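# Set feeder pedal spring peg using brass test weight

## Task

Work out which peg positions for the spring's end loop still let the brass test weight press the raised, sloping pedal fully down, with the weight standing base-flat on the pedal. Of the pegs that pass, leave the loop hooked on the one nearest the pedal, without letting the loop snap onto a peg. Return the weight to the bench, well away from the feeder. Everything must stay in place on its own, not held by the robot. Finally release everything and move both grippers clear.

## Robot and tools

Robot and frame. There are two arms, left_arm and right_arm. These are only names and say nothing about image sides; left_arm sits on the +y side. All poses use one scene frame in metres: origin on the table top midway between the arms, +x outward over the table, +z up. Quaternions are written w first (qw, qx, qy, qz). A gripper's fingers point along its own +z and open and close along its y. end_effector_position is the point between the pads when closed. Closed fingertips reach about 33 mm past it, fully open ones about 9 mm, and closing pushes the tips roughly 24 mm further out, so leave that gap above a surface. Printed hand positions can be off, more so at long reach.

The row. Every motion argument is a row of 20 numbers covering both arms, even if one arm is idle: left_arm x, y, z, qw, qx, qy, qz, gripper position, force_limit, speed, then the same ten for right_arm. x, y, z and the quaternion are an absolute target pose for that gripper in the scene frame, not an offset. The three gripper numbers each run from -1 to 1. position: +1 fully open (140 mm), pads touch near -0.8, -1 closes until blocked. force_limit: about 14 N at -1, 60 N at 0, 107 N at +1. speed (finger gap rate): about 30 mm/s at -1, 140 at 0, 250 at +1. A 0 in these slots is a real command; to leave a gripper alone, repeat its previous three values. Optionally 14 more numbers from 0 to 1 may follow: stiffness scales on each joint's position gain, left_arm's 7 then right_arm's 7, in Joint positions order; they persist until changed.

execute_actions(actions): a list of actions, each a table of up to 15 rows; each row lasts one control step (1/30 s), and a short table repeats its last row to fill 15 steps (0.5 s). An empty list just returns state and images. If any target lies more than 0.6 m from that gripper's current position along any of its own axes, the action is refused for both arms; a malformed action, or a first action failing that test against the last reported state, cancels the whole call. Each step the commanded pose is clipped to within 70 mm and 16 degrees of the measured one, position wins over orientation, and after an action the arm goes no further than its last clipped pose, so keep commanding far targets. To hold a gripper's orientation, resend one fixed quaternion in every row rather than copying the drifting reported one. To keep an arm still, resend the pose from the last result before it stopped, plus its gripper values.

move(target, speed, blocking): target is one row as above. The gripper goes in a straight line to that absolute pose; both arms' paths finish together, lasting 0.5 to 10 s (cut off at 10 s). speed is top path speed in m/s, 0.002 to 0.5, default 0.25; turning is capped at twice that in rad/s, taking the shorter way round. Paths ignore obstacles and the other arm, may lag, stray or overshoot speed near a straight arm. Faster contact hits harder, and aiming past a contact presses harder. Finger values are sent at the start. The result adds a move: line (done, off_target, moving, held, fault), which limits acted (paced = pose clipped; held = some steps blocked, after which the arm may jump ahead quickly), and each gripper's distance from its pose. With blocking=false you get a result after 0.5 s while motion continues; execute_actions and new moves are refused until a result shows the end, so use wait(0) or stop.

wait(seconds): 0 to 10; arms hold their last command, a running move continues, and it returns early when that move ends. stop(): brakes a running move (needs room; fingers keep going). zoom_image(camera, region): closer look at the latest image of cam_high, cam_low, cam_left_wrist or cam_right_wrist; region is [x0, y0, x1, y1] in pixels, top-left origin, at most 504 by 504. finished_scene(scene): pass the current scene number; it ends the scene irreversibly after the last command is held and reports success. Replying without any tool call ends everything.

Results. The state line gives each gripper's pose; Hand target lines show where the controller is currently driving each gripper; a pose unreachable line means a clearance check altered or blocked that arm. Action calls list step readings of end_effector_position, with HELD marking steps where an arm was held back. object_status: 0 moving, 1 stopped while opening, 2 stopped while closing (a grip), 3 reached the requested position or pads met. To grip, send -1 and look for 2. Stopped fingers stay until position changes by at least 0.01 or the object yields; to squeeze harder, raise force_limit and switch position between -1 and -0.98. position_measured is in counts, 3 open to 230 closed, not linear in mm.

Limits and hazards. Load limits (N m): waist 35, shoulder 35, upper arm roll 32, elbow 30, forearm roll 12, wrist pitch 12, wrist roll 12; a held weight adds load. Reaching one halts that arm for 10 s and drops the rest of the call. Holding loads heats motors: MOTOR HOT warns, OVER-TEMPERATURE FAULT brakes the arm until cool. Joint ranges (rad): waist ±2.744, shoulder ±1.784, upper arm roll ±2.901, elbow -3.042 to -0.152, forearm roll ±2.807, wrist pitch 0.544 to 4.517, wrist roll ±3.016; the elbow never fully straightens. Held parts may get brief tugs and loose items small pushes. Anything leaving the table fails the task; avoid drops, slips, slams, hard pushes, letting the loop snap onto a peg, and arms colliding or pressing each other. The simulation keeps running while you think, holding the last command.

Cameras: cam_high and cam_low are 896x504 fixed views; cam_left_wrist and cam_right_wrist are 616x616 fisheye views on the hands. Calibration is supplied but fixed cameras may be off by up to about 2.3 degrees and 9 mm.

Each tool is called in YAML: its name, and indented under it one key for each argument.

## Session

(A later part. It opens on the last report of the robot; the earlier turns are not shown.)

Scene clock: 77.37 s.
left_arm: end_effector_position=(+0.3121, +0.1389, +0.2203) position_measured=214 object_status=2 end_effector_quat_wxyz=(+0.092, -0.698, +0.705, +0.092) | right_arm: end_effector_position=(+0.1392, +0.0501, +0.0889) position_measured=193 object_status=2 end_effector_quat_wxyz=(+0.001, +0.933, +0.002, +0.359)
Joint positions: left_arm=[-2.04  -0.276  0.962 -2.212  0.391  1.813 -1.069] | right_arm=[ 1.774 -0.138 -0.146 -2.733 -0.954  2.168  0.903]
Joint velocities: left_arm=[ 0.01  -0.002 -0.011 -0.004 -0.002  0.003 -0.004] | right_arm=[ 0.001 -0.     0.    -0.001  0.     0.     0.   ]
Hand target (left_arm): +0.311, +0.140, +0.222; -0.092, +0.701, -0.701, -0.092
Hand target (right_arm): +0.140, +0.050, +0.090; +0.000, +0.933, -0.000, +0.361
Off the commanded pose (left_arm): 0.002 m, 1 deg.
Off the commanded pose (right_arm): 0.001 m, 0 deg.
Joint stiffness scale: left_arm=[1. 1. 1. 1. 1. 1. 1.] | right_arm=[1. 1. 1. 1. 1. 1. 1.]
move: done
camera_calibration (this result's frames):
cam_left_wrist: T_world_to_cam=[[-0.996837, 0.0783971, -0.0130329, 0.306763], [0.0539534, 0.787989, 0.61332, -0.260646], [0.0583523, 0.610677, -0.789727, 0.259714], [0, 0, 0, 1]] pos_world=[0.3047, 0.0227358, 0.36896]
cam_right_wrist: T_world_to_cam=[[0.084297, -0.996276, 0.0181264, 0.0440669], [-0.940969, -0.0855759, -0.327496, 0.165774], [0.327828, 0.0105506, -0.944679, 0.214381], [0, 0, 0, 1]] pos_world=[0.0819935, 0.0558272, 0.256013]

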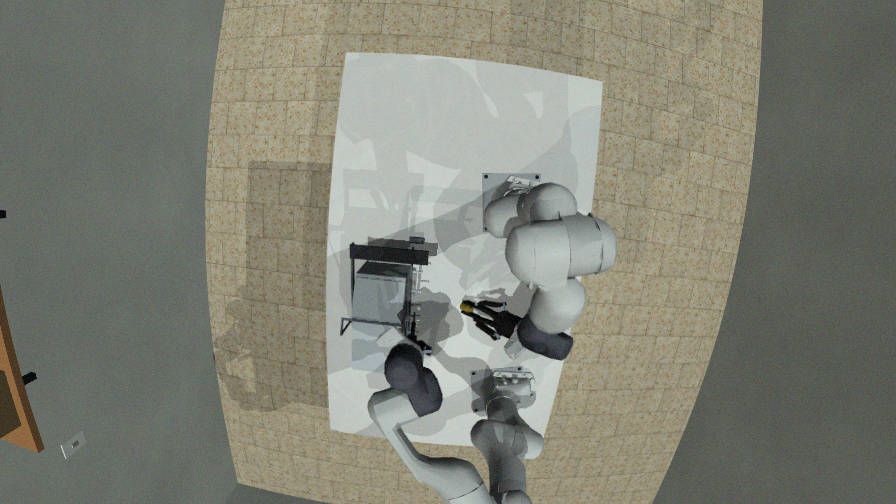

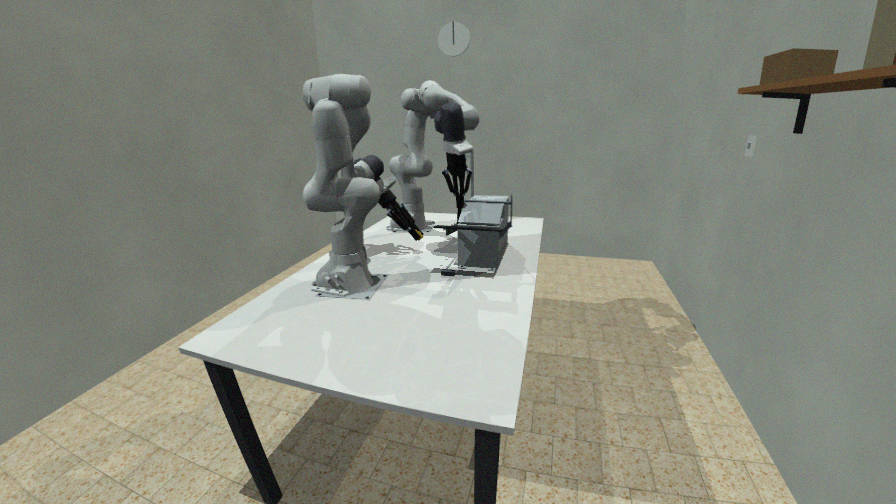

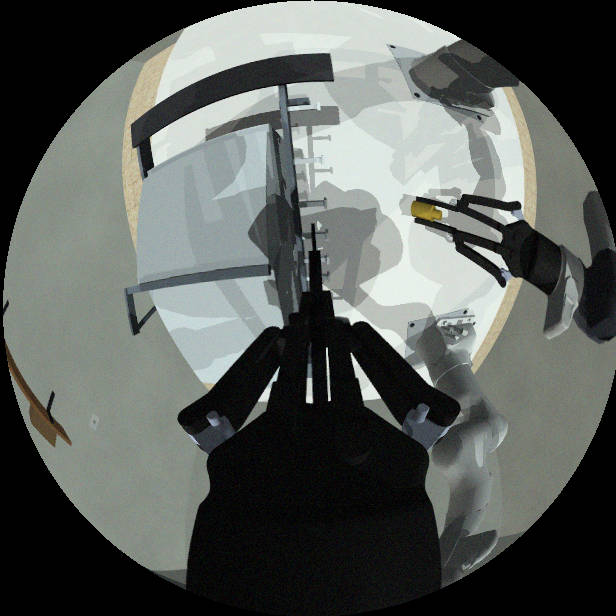

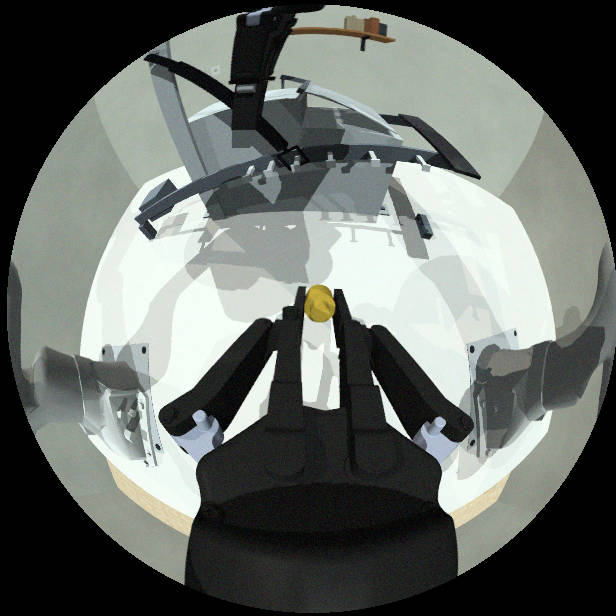

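move:
  target: [0.311,0.140,0.222,-0.0923,0.701,-0.701,-0.0923,-0.47,0,-1,0.14,0.03,0.15,0,0.93,0,0.3,-1,0,-0.5]
  speed: 0.15

move:
  target: [0.311,0.14,0.47,0,0.707,-0.707,0,-0.47,0,-1,0.13,-0.04,0.28,0,0.9,-0.4,0.1,-1,0,-0.5]
  speed: 0.25

move:
  target: [0.33,0.3,0.5,0,0.707,-0.707,0,-0.47,0,-1,0.26,-0.12,0.28,0.0923,0.701,-0.701,0.0923,-1,0,-0.5]
  speed: 0.25

move:
  target: [0.33,0.3,0.5,0,0.707,-0.707,0,-0.47,0,-1,0.348,-0.117,0.232,0.0923,0.701,-0.701,0.0923,-1,0,-0.5]
  speed: 0.15

move:
  target: [0.33,0.3,0.5,0,0.707,-0.707,0,-0.47,0,-1,0.348,-0.120,0.213,0.0923,0.701,-0.701,0.0923,-1,0,-0.5]
  speed: 0.03

zoom_image:
  camera: "cam_low"
  region: [420, 170, 530, 280]

Scene clock: 79.30 s.
left_arm: end_effector_position=(+0.3114, +0.1393, +0.2212) position_measured=188 object_status=3 end_effector_quat_wxyz=(+0.092, -0.700, +0.703, +0.092) | right_arm: end_effector_position=(+0.1402, +0.0319, +0.1493) position_measured=193 object_status=2 end_effector_quat_wxyz=(-0.004, +0.951, -0.008, +0.309)
Joint positions: left_arm=[-2.035 -0.278  0.957 -2.213  0.391  1.81  -1.075] | right_arm=[ 1.789 -0.44  -0.201 -2.793 -0.829  2.069  0.693]
Joint velocities: left_arm=[-0.001 -0.     0.001 -0.    -0.001  0.    -0.003] | right_arm=[ 0.002 -0.002  0.     0.001  0.001 -0.003 -0.031]
Hand target (left_arm): +0.311, +0.140, +0.222; -0.092, +0.701, -0.701, -0.092
Hand target (right_arm): +0.140, +0.031, +0.150; -0.001, +0.951, -0.001, +0.309
Off the commanded pose (left_arm): 0.001 m, 0 deg.
Off the commanded pose (right_arm): 0.002 m, 1 deg.
Joint stiffness scale: left_arm=[1. 1. 1. 1. 1. 1. 1.] | right_arm=[1. 1. 1. 1. 1. 1. 1.]
move: done
camera_calibration (this result's frames):
cam_left_wrist: T_world_to_cam=[[-0.997253, 0.0728015, -0.0136694, 0.307068], [0.0491434, 0.788331, 0.613286, -0.259978], [0.0554241, 0.610929, -0.789743, 0.261028], [0, 0, 0, 1]] pos_world=[0.304533, 0.0231238, 0.369783]
cam_right_wrist: T_world_to_cam=[[0.0703794, -0.997495, -0.00713129, 0.0304605], [-0.971683, -0.0669381, -0.22661, 0.173621], [0.225565, 0.022878, -0.97396, 0.289691], [0, 0, 0, 1]] pos_world=[0.101217, 0.0353785, 0.321708]

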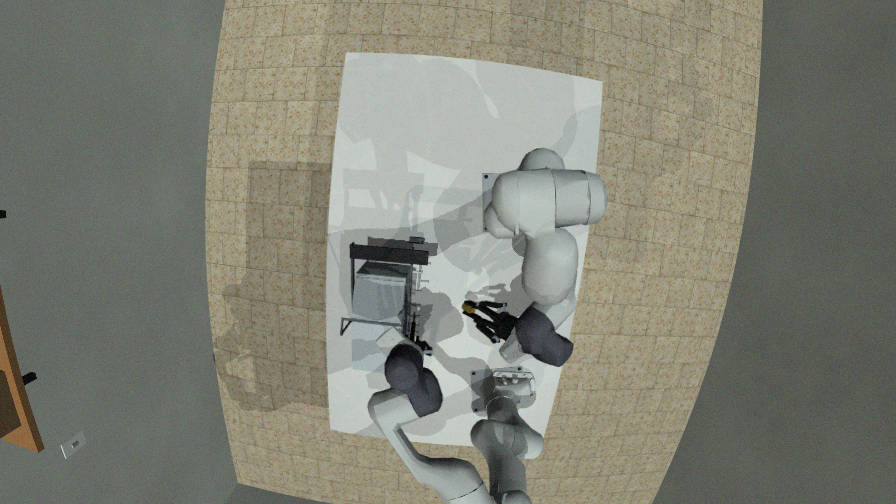

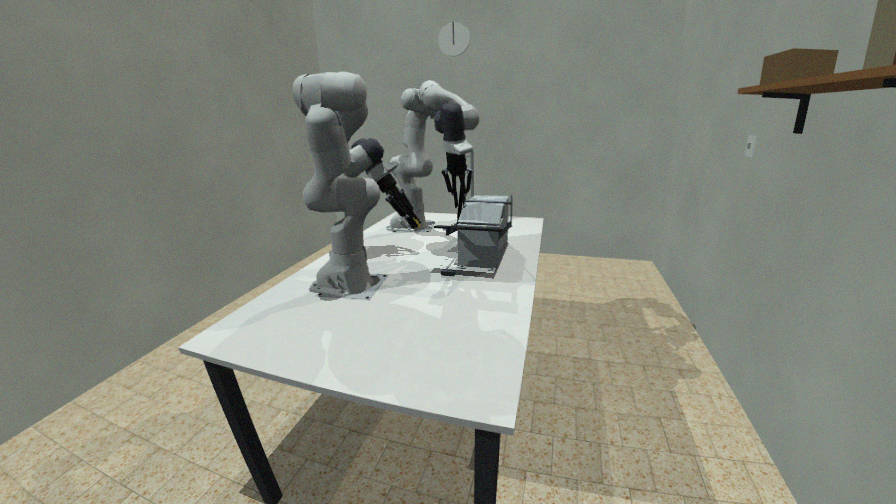

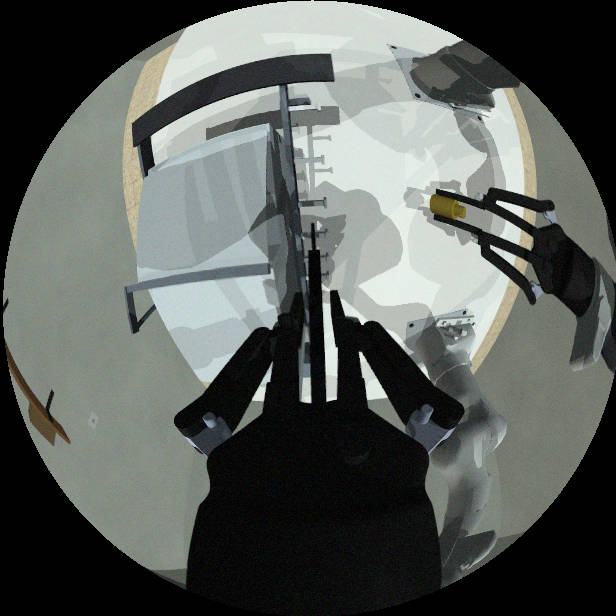

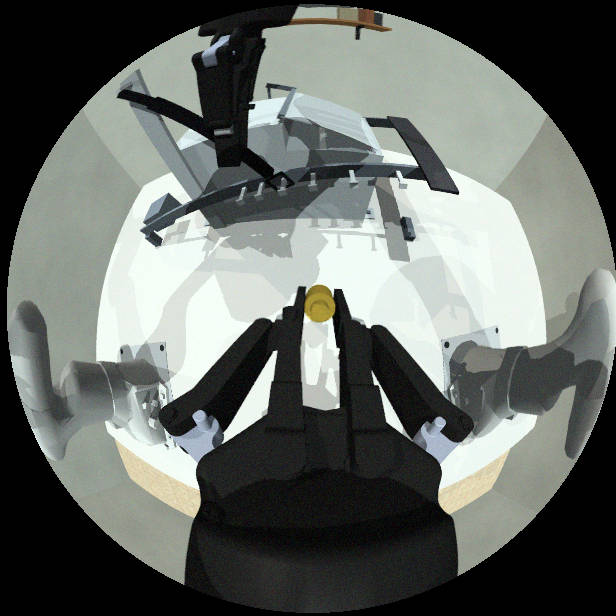

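Scene clock: 81.70 s.
left_arm: end_effector_position=(+0.3141, +0.1359, +0.4683) position_measured=188 object_status=3 end_effector_quat_wxyz=(+0.001, -0.708, +0.706, -0.004) | right_arm: end_effector_position=(+0.1308, -0.0383, +0.2775) position_measured=193 object_status=2 end_effector_quat_wxyz=(+0.000, +0.911, -0.400, +0.100)
Joint positions: left_arm=[-1.983 -0.506  0.76  -1.753  0.352  1.39  -1.043] | right_arm=[ 1.57  -0.867 -0.207 -2.643 -0.345  1.698  0.872]
Joint velocities: left_arm=[-0.007 -0.    -0.    -0.001 -0.001 -0.012  0.005] | right_arm=[-0.014 -0.     0.008 -0.     0.012 -0.005  0.016]
Hand target (left_arm): +0.313, +0.137, +0.468; -0.001, +0.706, -0.708, +0.001
Hand target (right_arm): +0.131, -0.039, +0.279; -0.001, +0.908, -0.406, +0.100
Off the commanded pose (left_arm): 0.005 m, 0 deg.
Off the commanded pose (right_arm): 0.003 m, 1 deg.
Joint stiffness scale: left_arm=[1. 1. 1. 1. 1. 1. 1.] | right_arm=[1. 1. 1. 1. 1. 1. 1.]
move: off_target (left_arm)
camera_calibration (this result's frames):
cam_left_wrist: T_world_to_cam=[[-0.997494, 0.0592556, -0.038656, 0.32705], [0.0397193, 0.92117, 0.387127, -0.318176], [0.0585482, 0.384622, -0.921216, 0.549456], [0, 0, 0, 1]] pos_world=[0.306699, 0.0623821, 0.641984]
cam_right_wrist: T_world_to_cam=[[-0.671812, -0.73249, -0.110125, 0.0977899], [-0.736471, 0.644628, 0.205097, 0.0654996], [-0.0792422, 0.21889, -0.972526, 0.46523], [0, 0, 0, 1]] pos_world=[0.150801, -0.0724273, 0.449784]

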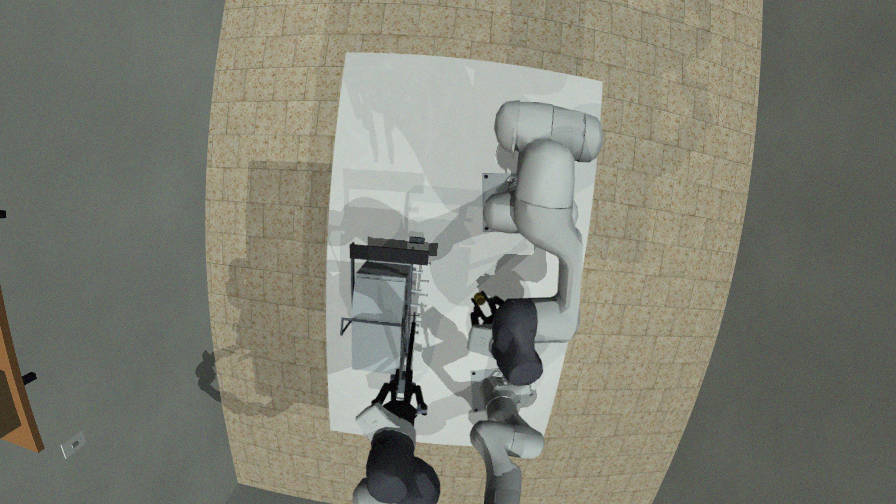

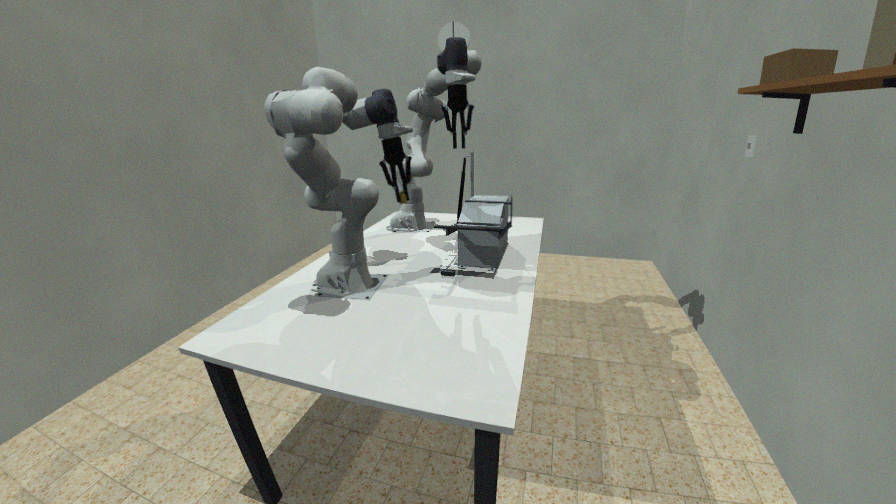

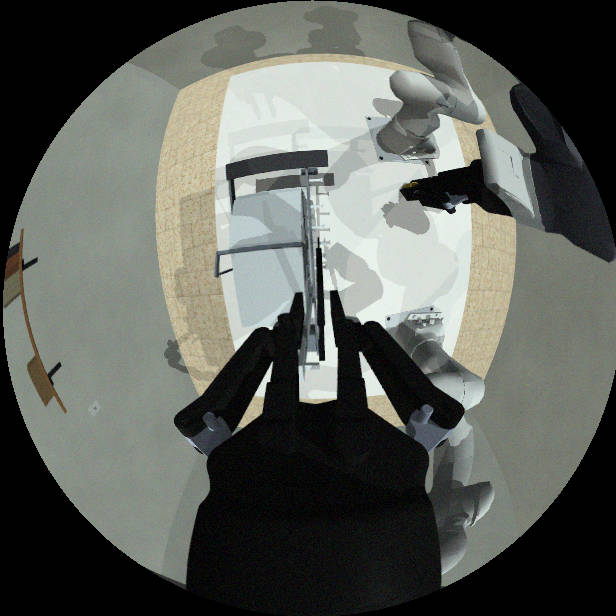

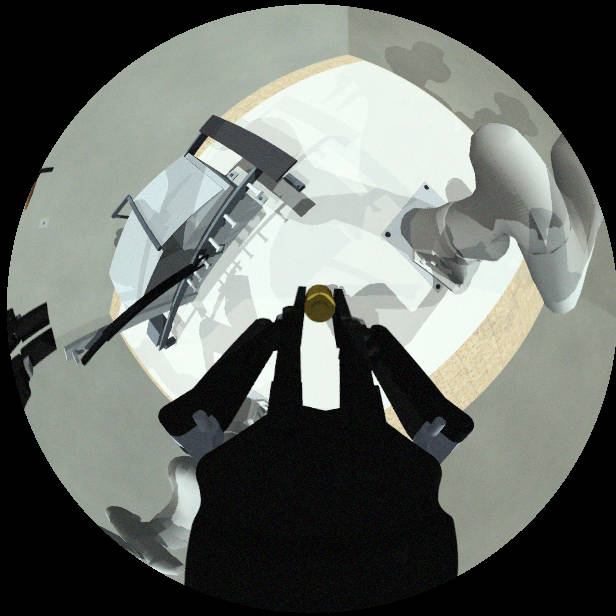

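Scene clock: 83.77 s.
left_arm: end_effector_position=(+0.3324, +0.2966, +0.5002) position_measured=188 object_status=3 end_effector_quat_wxyz=(-0.003, -0.710, +0.704, -0.001) | right_arm: end_effector_position=(+0.2582, -0.1210, +0.2794) position_measured=193 object_status=2 end_effector_quat_wxyz=(-0.099, -0.707, +0.695, -0.087)
Joint positions: left_arm=[-1.834 -0.785  0.689 -1.773  0.504  1.171 -0.921] | right_arm=[ 1.148 -0.674 -0.328 -2.485 -0.325  1.593  1.056]
Joint velocities: left_arm=[-0.001 -0.001  0.001  0.001  0.003 -0.009  0.019] | right_arm=[-0.006  0.001  0.005 -0.001  0.006 -0.     0.018]
Hand target (left_arm): +0.332, +0.298, +0.501; +0.001, +0.707, -0.708, -0.000
Hand target (right_arm): +0.258, -0.121, +0.280; +0.099, +0.702, -0.700, +0.088
Off the commanded pose (left_arm): 0.004 m, 1 deg.
Off the commanded pose (right_arm): 0.002 m, 1 deg.
Joint stiffness scale: left_arm=[1. 1. 1. 1. 1. 1. 1.] | right_arm=[1. 1. 1. 1. 1. 1. 1.]
move: off_target (left_arm)
camera_calibration (this result's frames):
cam_left_wrist: T_world_to_cam=[[-0.998139, 0.0533926, -0.0294543, 0.334399], [0.037979, 0.92224, 0.384748, -0.47779], [0.0477066, 0.382913, -0.922552, 0.520796], [0, 0, 0, 1]] pos_world=[0.327077, 0.223363, 0.674139]
cam_right_wrist: T_world_to_cam=[[-0.995534, -0.094276, -0.00490019, 0.25443], [-0.0940638, 0.986218, 0.13611, 0.106997], [-0.00799924, 0.135963, -0.990682, 0.471895], [0, 0, 0, 1]] pos_world=[0.267133, -0.145695, 0.454181]

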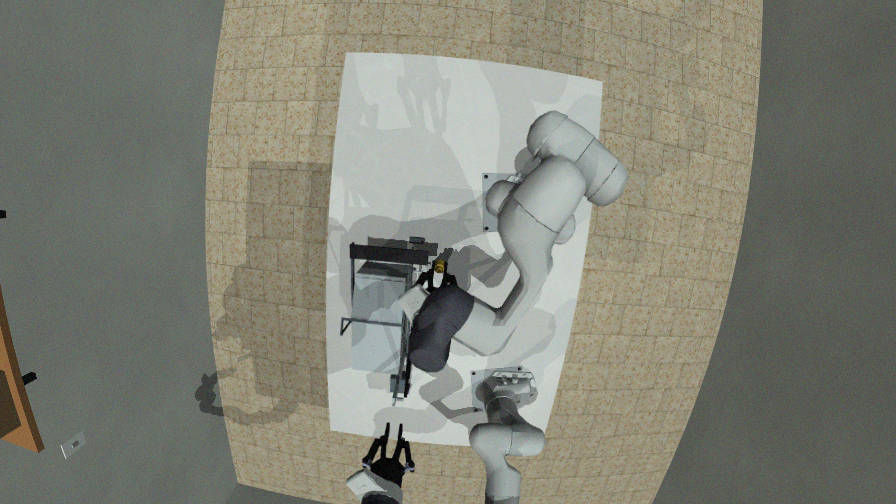

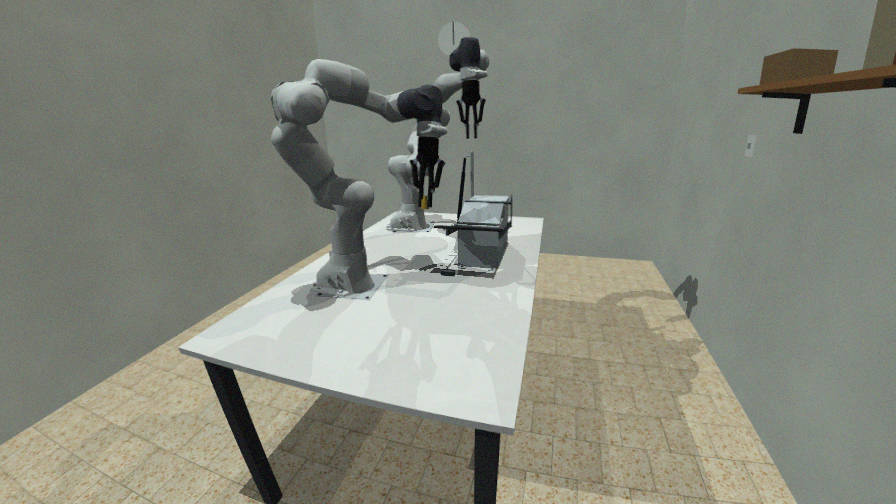

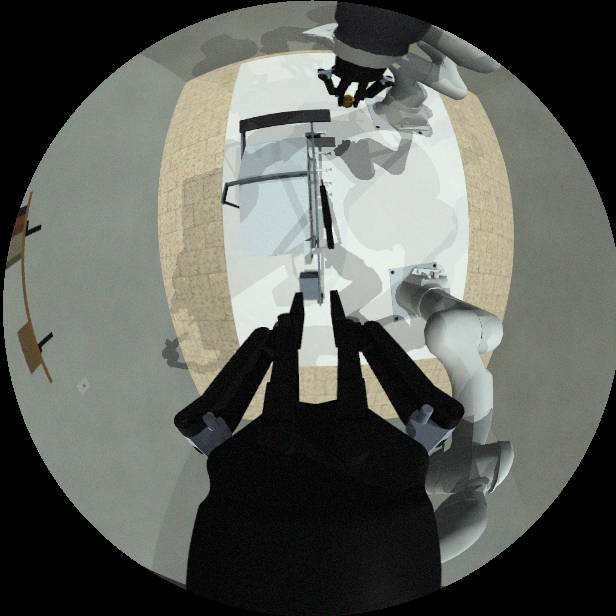

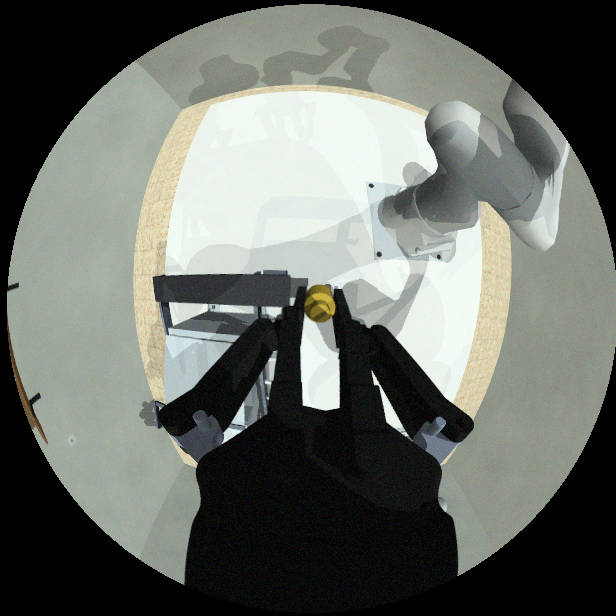

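Scene clock: 85.07 s.
left_arm: end_effector_position=(+0.3309, +0.2984, +0.5004) position_measured=188 object_status=3 end_effector_quat_wxyz=(-0.001, -0.709, +0.706, -0.002) | right_arm: end_effector_position=(+0.3440, -0.1194, +0.2309) position_measured=193 object_status=2 end_effector_quat_wxyz=(-0.096, -0.697, +0.704, -0.091)
Joint positions: left_arm=[-1.831 -0.792  0.682 -1.778  0.508  1.168 -0.919] | right_arm=[ 1.16  -0.466 -0.519 -2.431 -0.408  1.787  0.972]
Joint velocities: left_arm=[-0.001  0.    -0.001 -0.     0.     0.     0.   ] | right_arm=[ 0.005  0.001 -0.004  0.002 -0.002  0.01  -0.018]
Hand target (left_arm): +0.330, +0.300, +0.500; -0.000, +0.707, -0.707, -0.000
Hand target (right_arm): +0.346, -0.117, +0.232; +0.094, +0.702, -0.700, +0.091
Off the commanded pose (left_arm): 0.002 m, 0 deg.
Off the commanded pose (right_arm): 0.005 m, 1 deg.
Joint stiffness scale: left_arm=[1. 1. 1. 1. 1. 1. 1.] | right_arm=[1. 1. 1. 1. 1. 1. 1.]
move: off_target (right_arm)
camera_calibration (this result's frames):
cam_left_wrist: T_world_to_cam=[[-0.99779, 0.0582938, -0.0318824, 0.332373], [0.0415199, 0.921662, 0.385765, -0.481012], [0.0518725, 0.383589, -0.922046, 0.518515], [0, 0, 0, 1]] pos_world=[0.324713, 0.225059, 0.674249]
cam_right_wrist: T_world_to_cam=[[-0.997527, -0.0678424, -0.0183428, 0.346786], [-0.069676, 0.988797, 0.132008, 0.1129], [0.0091816, 0.132959, -0.991079, 0.41819], [0, 0, 0, 1]] pos_world=[0.349955, -0.14371, 0.405917]

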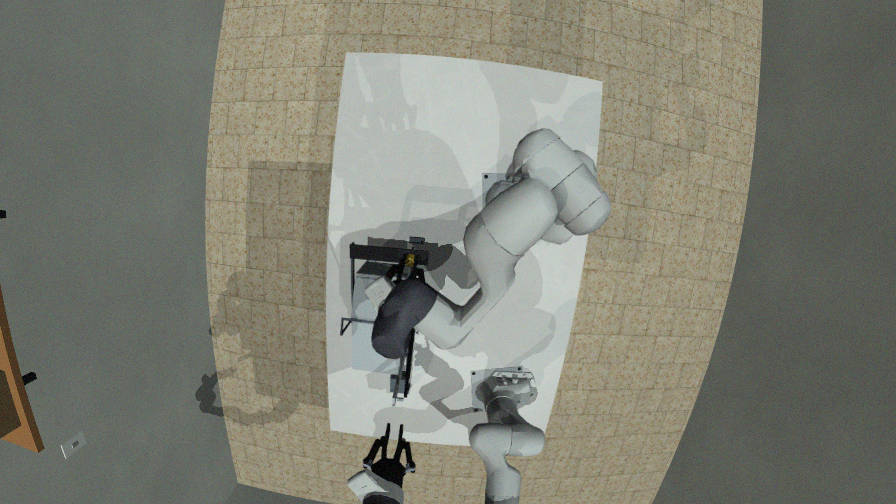

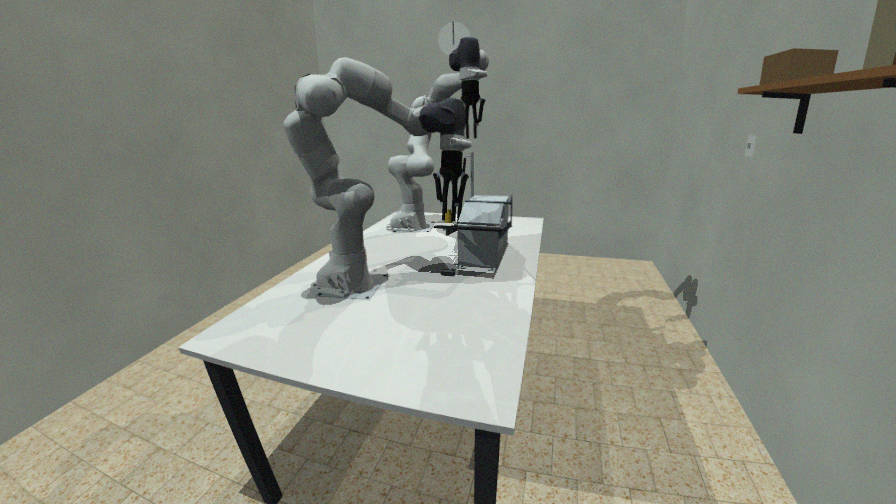

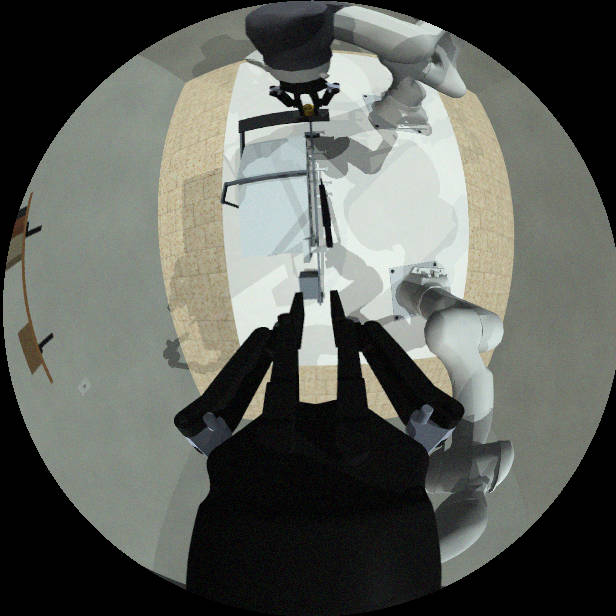

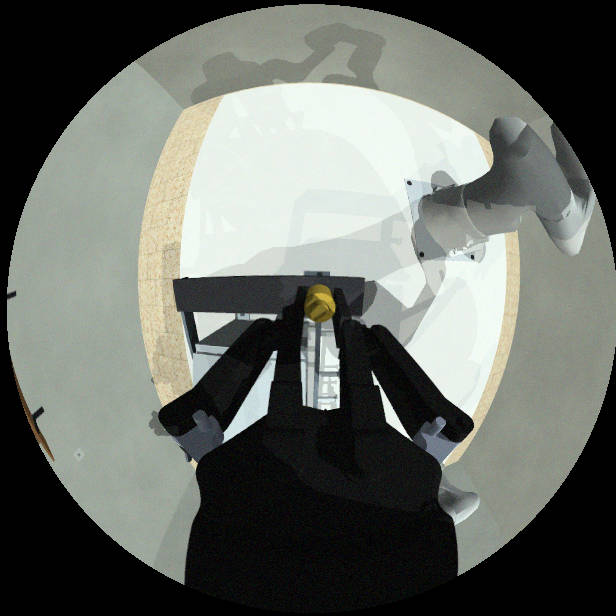

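Scene clock: 85.97 s.
left_arm: end_effector_position=(+0.3308, +0.2984, +0.5004) position_measured=188 object_status=3 end_effector_quat_wxyz=(-0.001, -0.709, +0.706, -0.002) | right_arm: end_effector_position=(+0.3458, -0.1213, +0.2140) position_measured=193 object_status=2 end_effector_quat_wxyz=(-0.095, -0.699, +0.703, -0.092)
Joint positions: left_arm=[-1.831 -0.792  0.682 -1.779  0.508  1.168 -0.919] | right_arm=[ 1.16  -0.455 -0.536 -2.465 -0.42   1.837  0.972]
Joint velocities: left_arm=[-0.001 -0.     0.    -0.    -0.001 -0.001  0.001] | right_arm=[ 0.     0.    -0.002 -0.    -0.003  0.016  0.001]
Hand target (left_arm): +0.330, +0.300, +0.500; +0.000, +0.707, -0.707, -0.000
Hand target (right_arm): +0.348, -0.120, +0.213; +0.092, +0.701, -0.701, +0.092
Off the commanded pose (left_arm): 0.002 m, 0 deg.
Off the commanded pose (right_arm): 0.003 m, 0 deg.
Joint stiffness scale: left_arm=[1. 1. 1. 1. 1. 1. 1.] | right_arm=[1. 1. 1. 1. 1. 1. 1.]
move: done
camera_calibration (this result's frames):
cam_left_wrist: T_world_to_cam=[[-0.997785, 0.0584291, -0.0317992, 0.332233], [0.0416722, 0.921621, 0.385846, -0.48111], [0.0518514, 0.383667, -0.922015, 0.51845], [0, 0, 0, 1]] pos_world=[0.324663, 0.225077, 0.674218]
cam_right_wrist: T_world_to_cam=[[-0.997131, -0.0727628, -0.0208585, 0.347902], [-0.0749065, 0.988191, 0.133666, 0.11856], [0.0108863, 0.134845, -0.990807, 0.40121], [0, 0, 0, 1]] pos_world=[0.351417, -0.145947, 0.388931]

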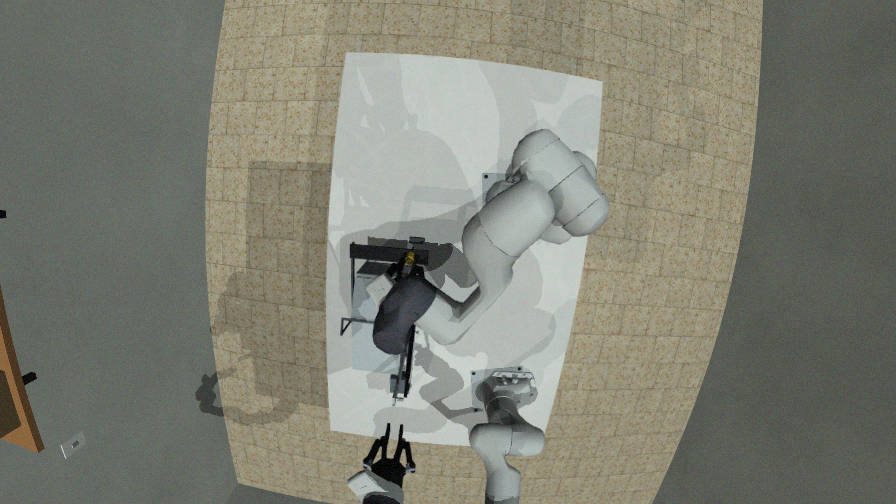

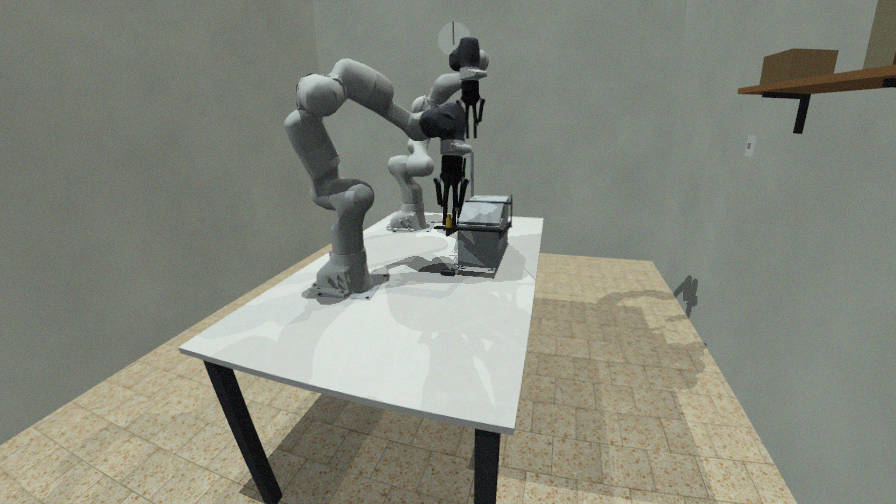

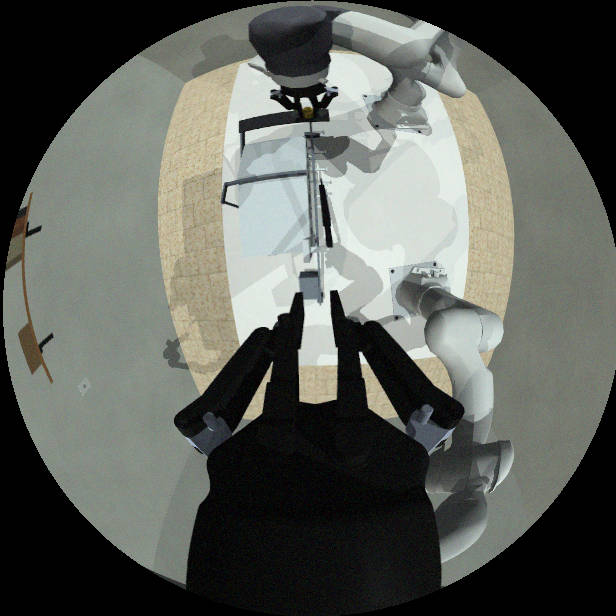

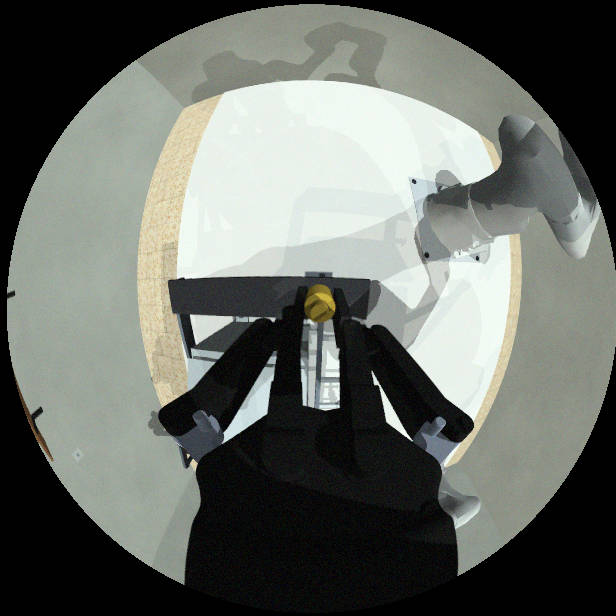

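Region (420, 170, 530, 280) of cam_low's 896x504 image, scaled by 4.582, with more detail than that image has.

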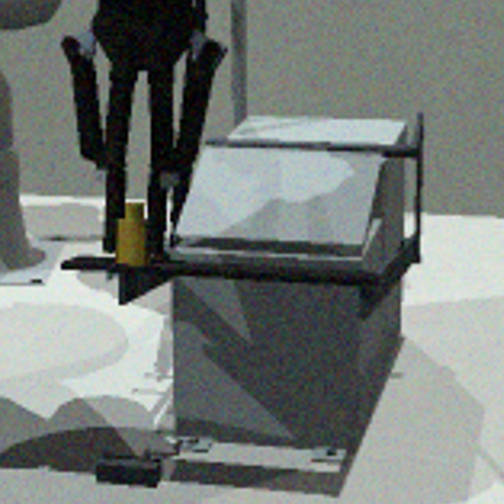

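move:
  target: [0.33,0.3,0.5,0,0.707,-0.707,0,-0.47,0,-1,0.347,-0.121,0.214,0.0923,0.701,-0.701,0.0923,-0.2,0,-0.7]
  speed: 0.03

wait:
  seconds: 2

zoom_image:
  camera: "cam_low"
  region: [420, 170, 530, 280]

Scene clock: 87.00 s.
left_arm: end_effector_position=(+0.3308, +0.2985, +0.5004) position_measured=188 object_status=3 end_effector_quat_wxyz=(-0.001, -0.709, +0.706, -0.002) | right_arm: end_effector_position=(+0.3465, -0.1211, +0.2139) position_measured=154 object_status=3 end_effector_quat_wxyz=(-0.094, -0.699, +0.703, -0.092)
Joint positions: left_arm=[-1.831 -0.792  0.682 -1.779  0.508  1.168 -0.919] | right_arm=[ 1.16  -0.455 -0.536 -2.466 -0.422  1.839  0.972]
Joint velocities: left_arm=[-0.     0.001  0.001 -0.001  0.001  0.    -0.001] | right_arm=[-0.    -0.001  0.     0.     0.     0.001  0.001]
Hand target (left_arm): +0.330, +0.300, +0.500; +0.000, +0.707, -0.707, -0.000
Hand target (right_arm): +0.347, -0.121, +0.214; +0.092, +0.701, -0.701, +0.092
Off the commanded pose (left_arm): 0.002 m, 0 deg.
Off the commanded pose (right_arm): 0.001 m, 0 deg.
Joint stiffness scale: left_arm=[1. 1. 1. 1. 1. 1. 1.] | right_arm=[1. 1. 1. 1. 1. 1. 1.]
move: done
camera_calibration (this result's frames):
cam_left_wrist: T_world_to_cam=[[-0.997781, 0.0585232, -0.0317442, 0.332132], [0.0417763, 0.921587, 0.385917, -0.481184], [0.0518401, 0.383735, -0.921987, 0.518396], [0, 0, 0, 1]] pos_world=[0.324623, 0.225089, 0.674195]
cam_right_wrist: T_world_to_cam=[[-0.996999, -0.0738943, -0.0230889, 0.348917], [-0.0763346, 0.988024, 0.134094, 0.118826], [0.0129036, 0.135454, -0.9907, 0.40048], [0, 0, 0, 1]] pos_world=[0.351772, -0.145866, 0.388878]

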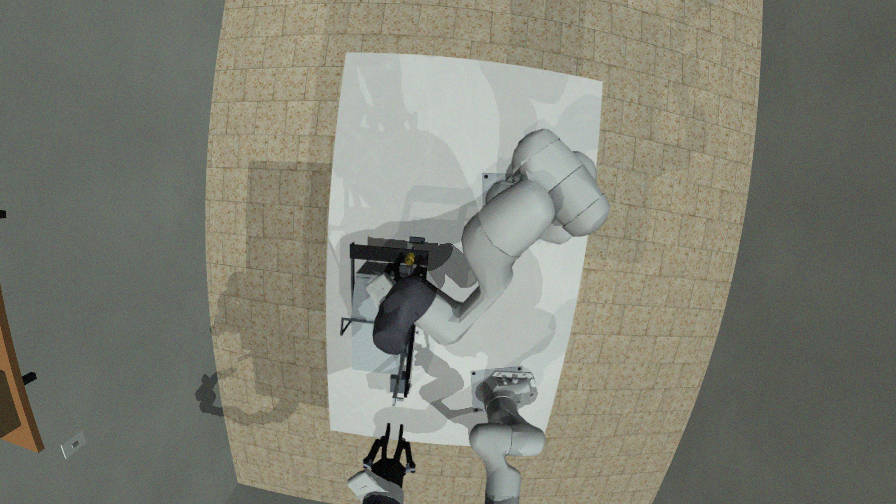

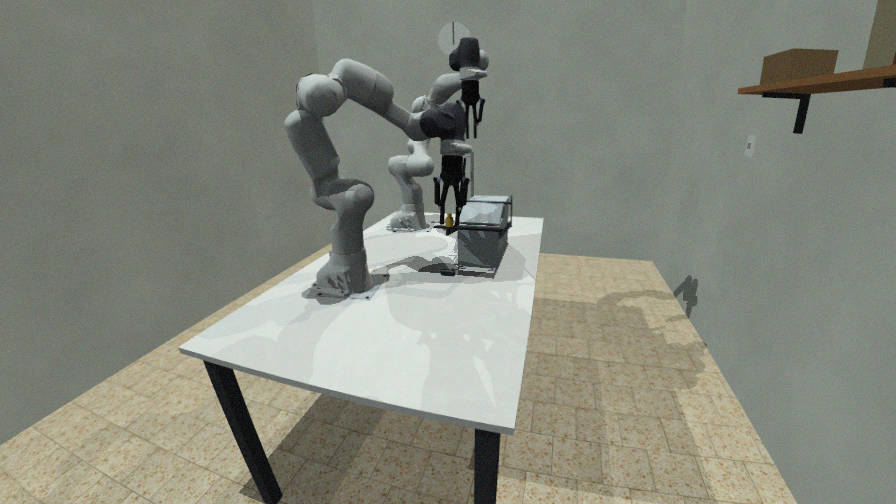

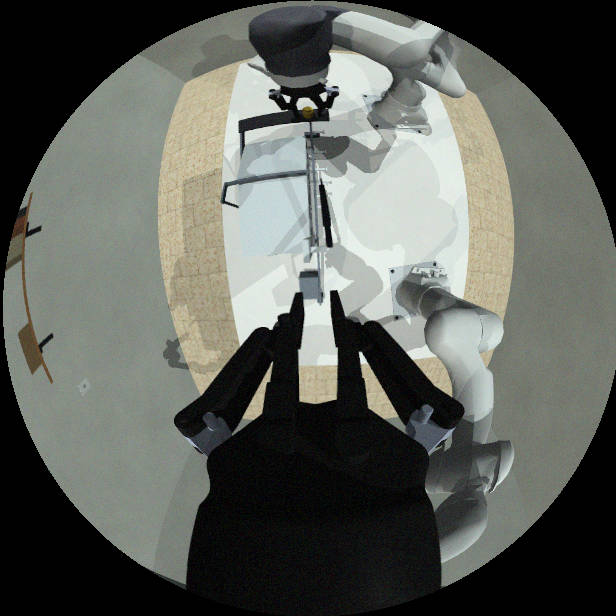

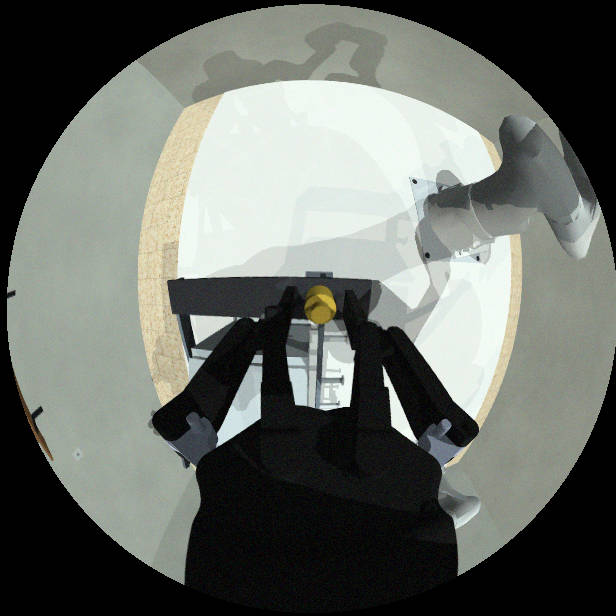

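Scene clock: 89.00 s.
left_arm: end_effector_position=(+0.3307, +0.2985, +0.5003) position_measured=188 object_status=3 end_effector_quat_wxyz=(-0.001, -0.709, +0.706, -0.002) | right_arm: end_effector_position=(+0.3465, -0.1212, +0.2139) position_measured=154 object_status=3 end_effector_quat_wxyz=(-0.094, -0.699, +0.703, -0.092)
Joint positions: left_arm=[-1.831 -0.792  0.682 -1.779  0.508  1.167 -0.919] | right_arm=[ 1.16  -0.455 -0.536 -2.466 -0.422  1.839  0.972]
Joint velocities: left_arm=[ 0.001  0.001 -0.    -0.    -0.     0.     0.001] | right_arm=[0.001 0.    0.    0.001 0.001 0.001 0.001]
Hand target (left_arm): +0.330, +0.300, +0.500; +0.000, +0.707, -0.707, -0.000
Hand target (right_arm): +0.347, -0.121, +0.214; +0.092, +0.701, -0.701, +0.092
Off the commanded pose (left_arm): 0.002 m, 0 deg.
Off the commanded pose (right_arm): 0.001 m, 0 deg.
Joint stiffness scale: left_arm=[1. 1. 1. 1. 1. 1. 1.] | right_arm=[1. 1. 1. 1. 1. 1. 1.]
wait: 2.00 s; at rest by 0.17 s
camera_calibration (this result's frames):
cam_left_wrist: T_world_to_cam=[[-0.997776, 0.0586319, -0.0316947, 0.33202], [0.0418909, 0.921546, 0.386003, -0.481268], [0.0518402, 0.383817, -0.921953, 0.518326], [0, 0, 0, 1]] pos_world=[0.324573, 0.225101, 0.674166]
cam_right_wrist: T_world_to_cam=[[-0.996989, -0.0740116, -0.0231227, 0.348887], [-0.0764541, 0.988027, 0.134004, 0.118938], [0.0129279, 0.135369, -0.990711, 0.400447], [0, 0, 0, 1]] pos_world=[0.351753, -0.145901, 0.388856]

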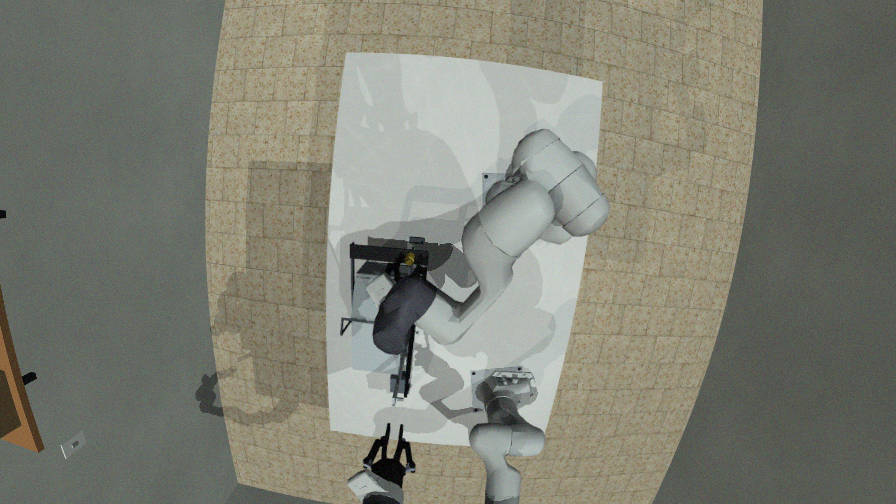

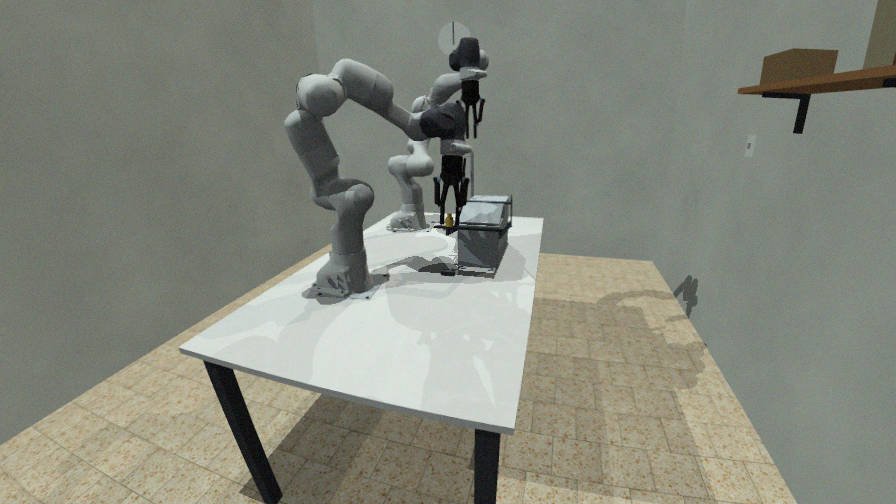

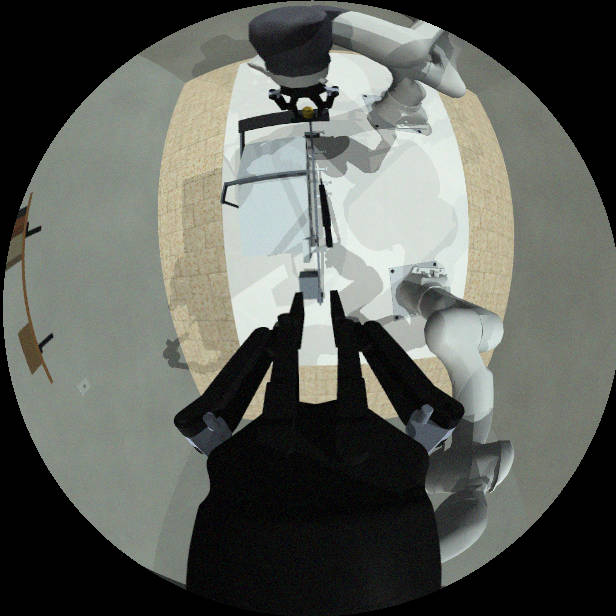

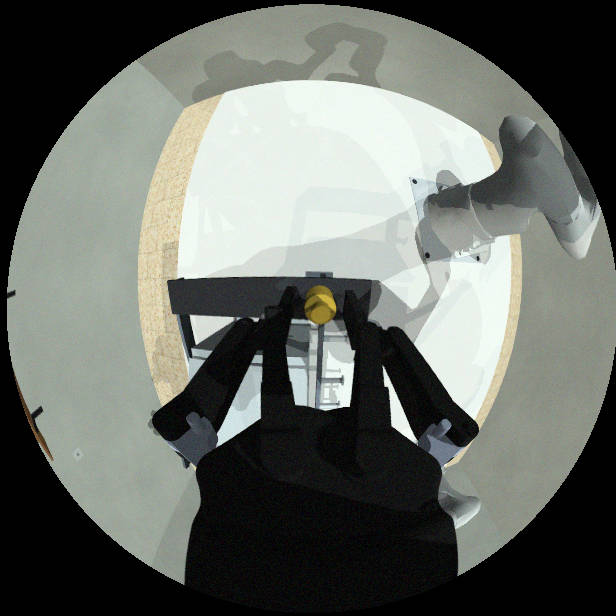

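Region (420, 170, 530, 280) of cam_low's 896x504 image, scaled by 4.582, with more detail than that image has.

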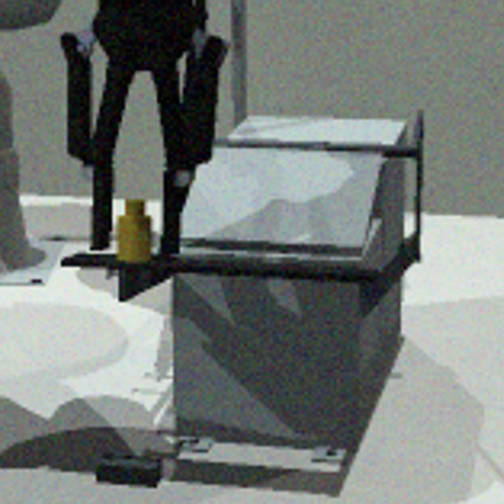

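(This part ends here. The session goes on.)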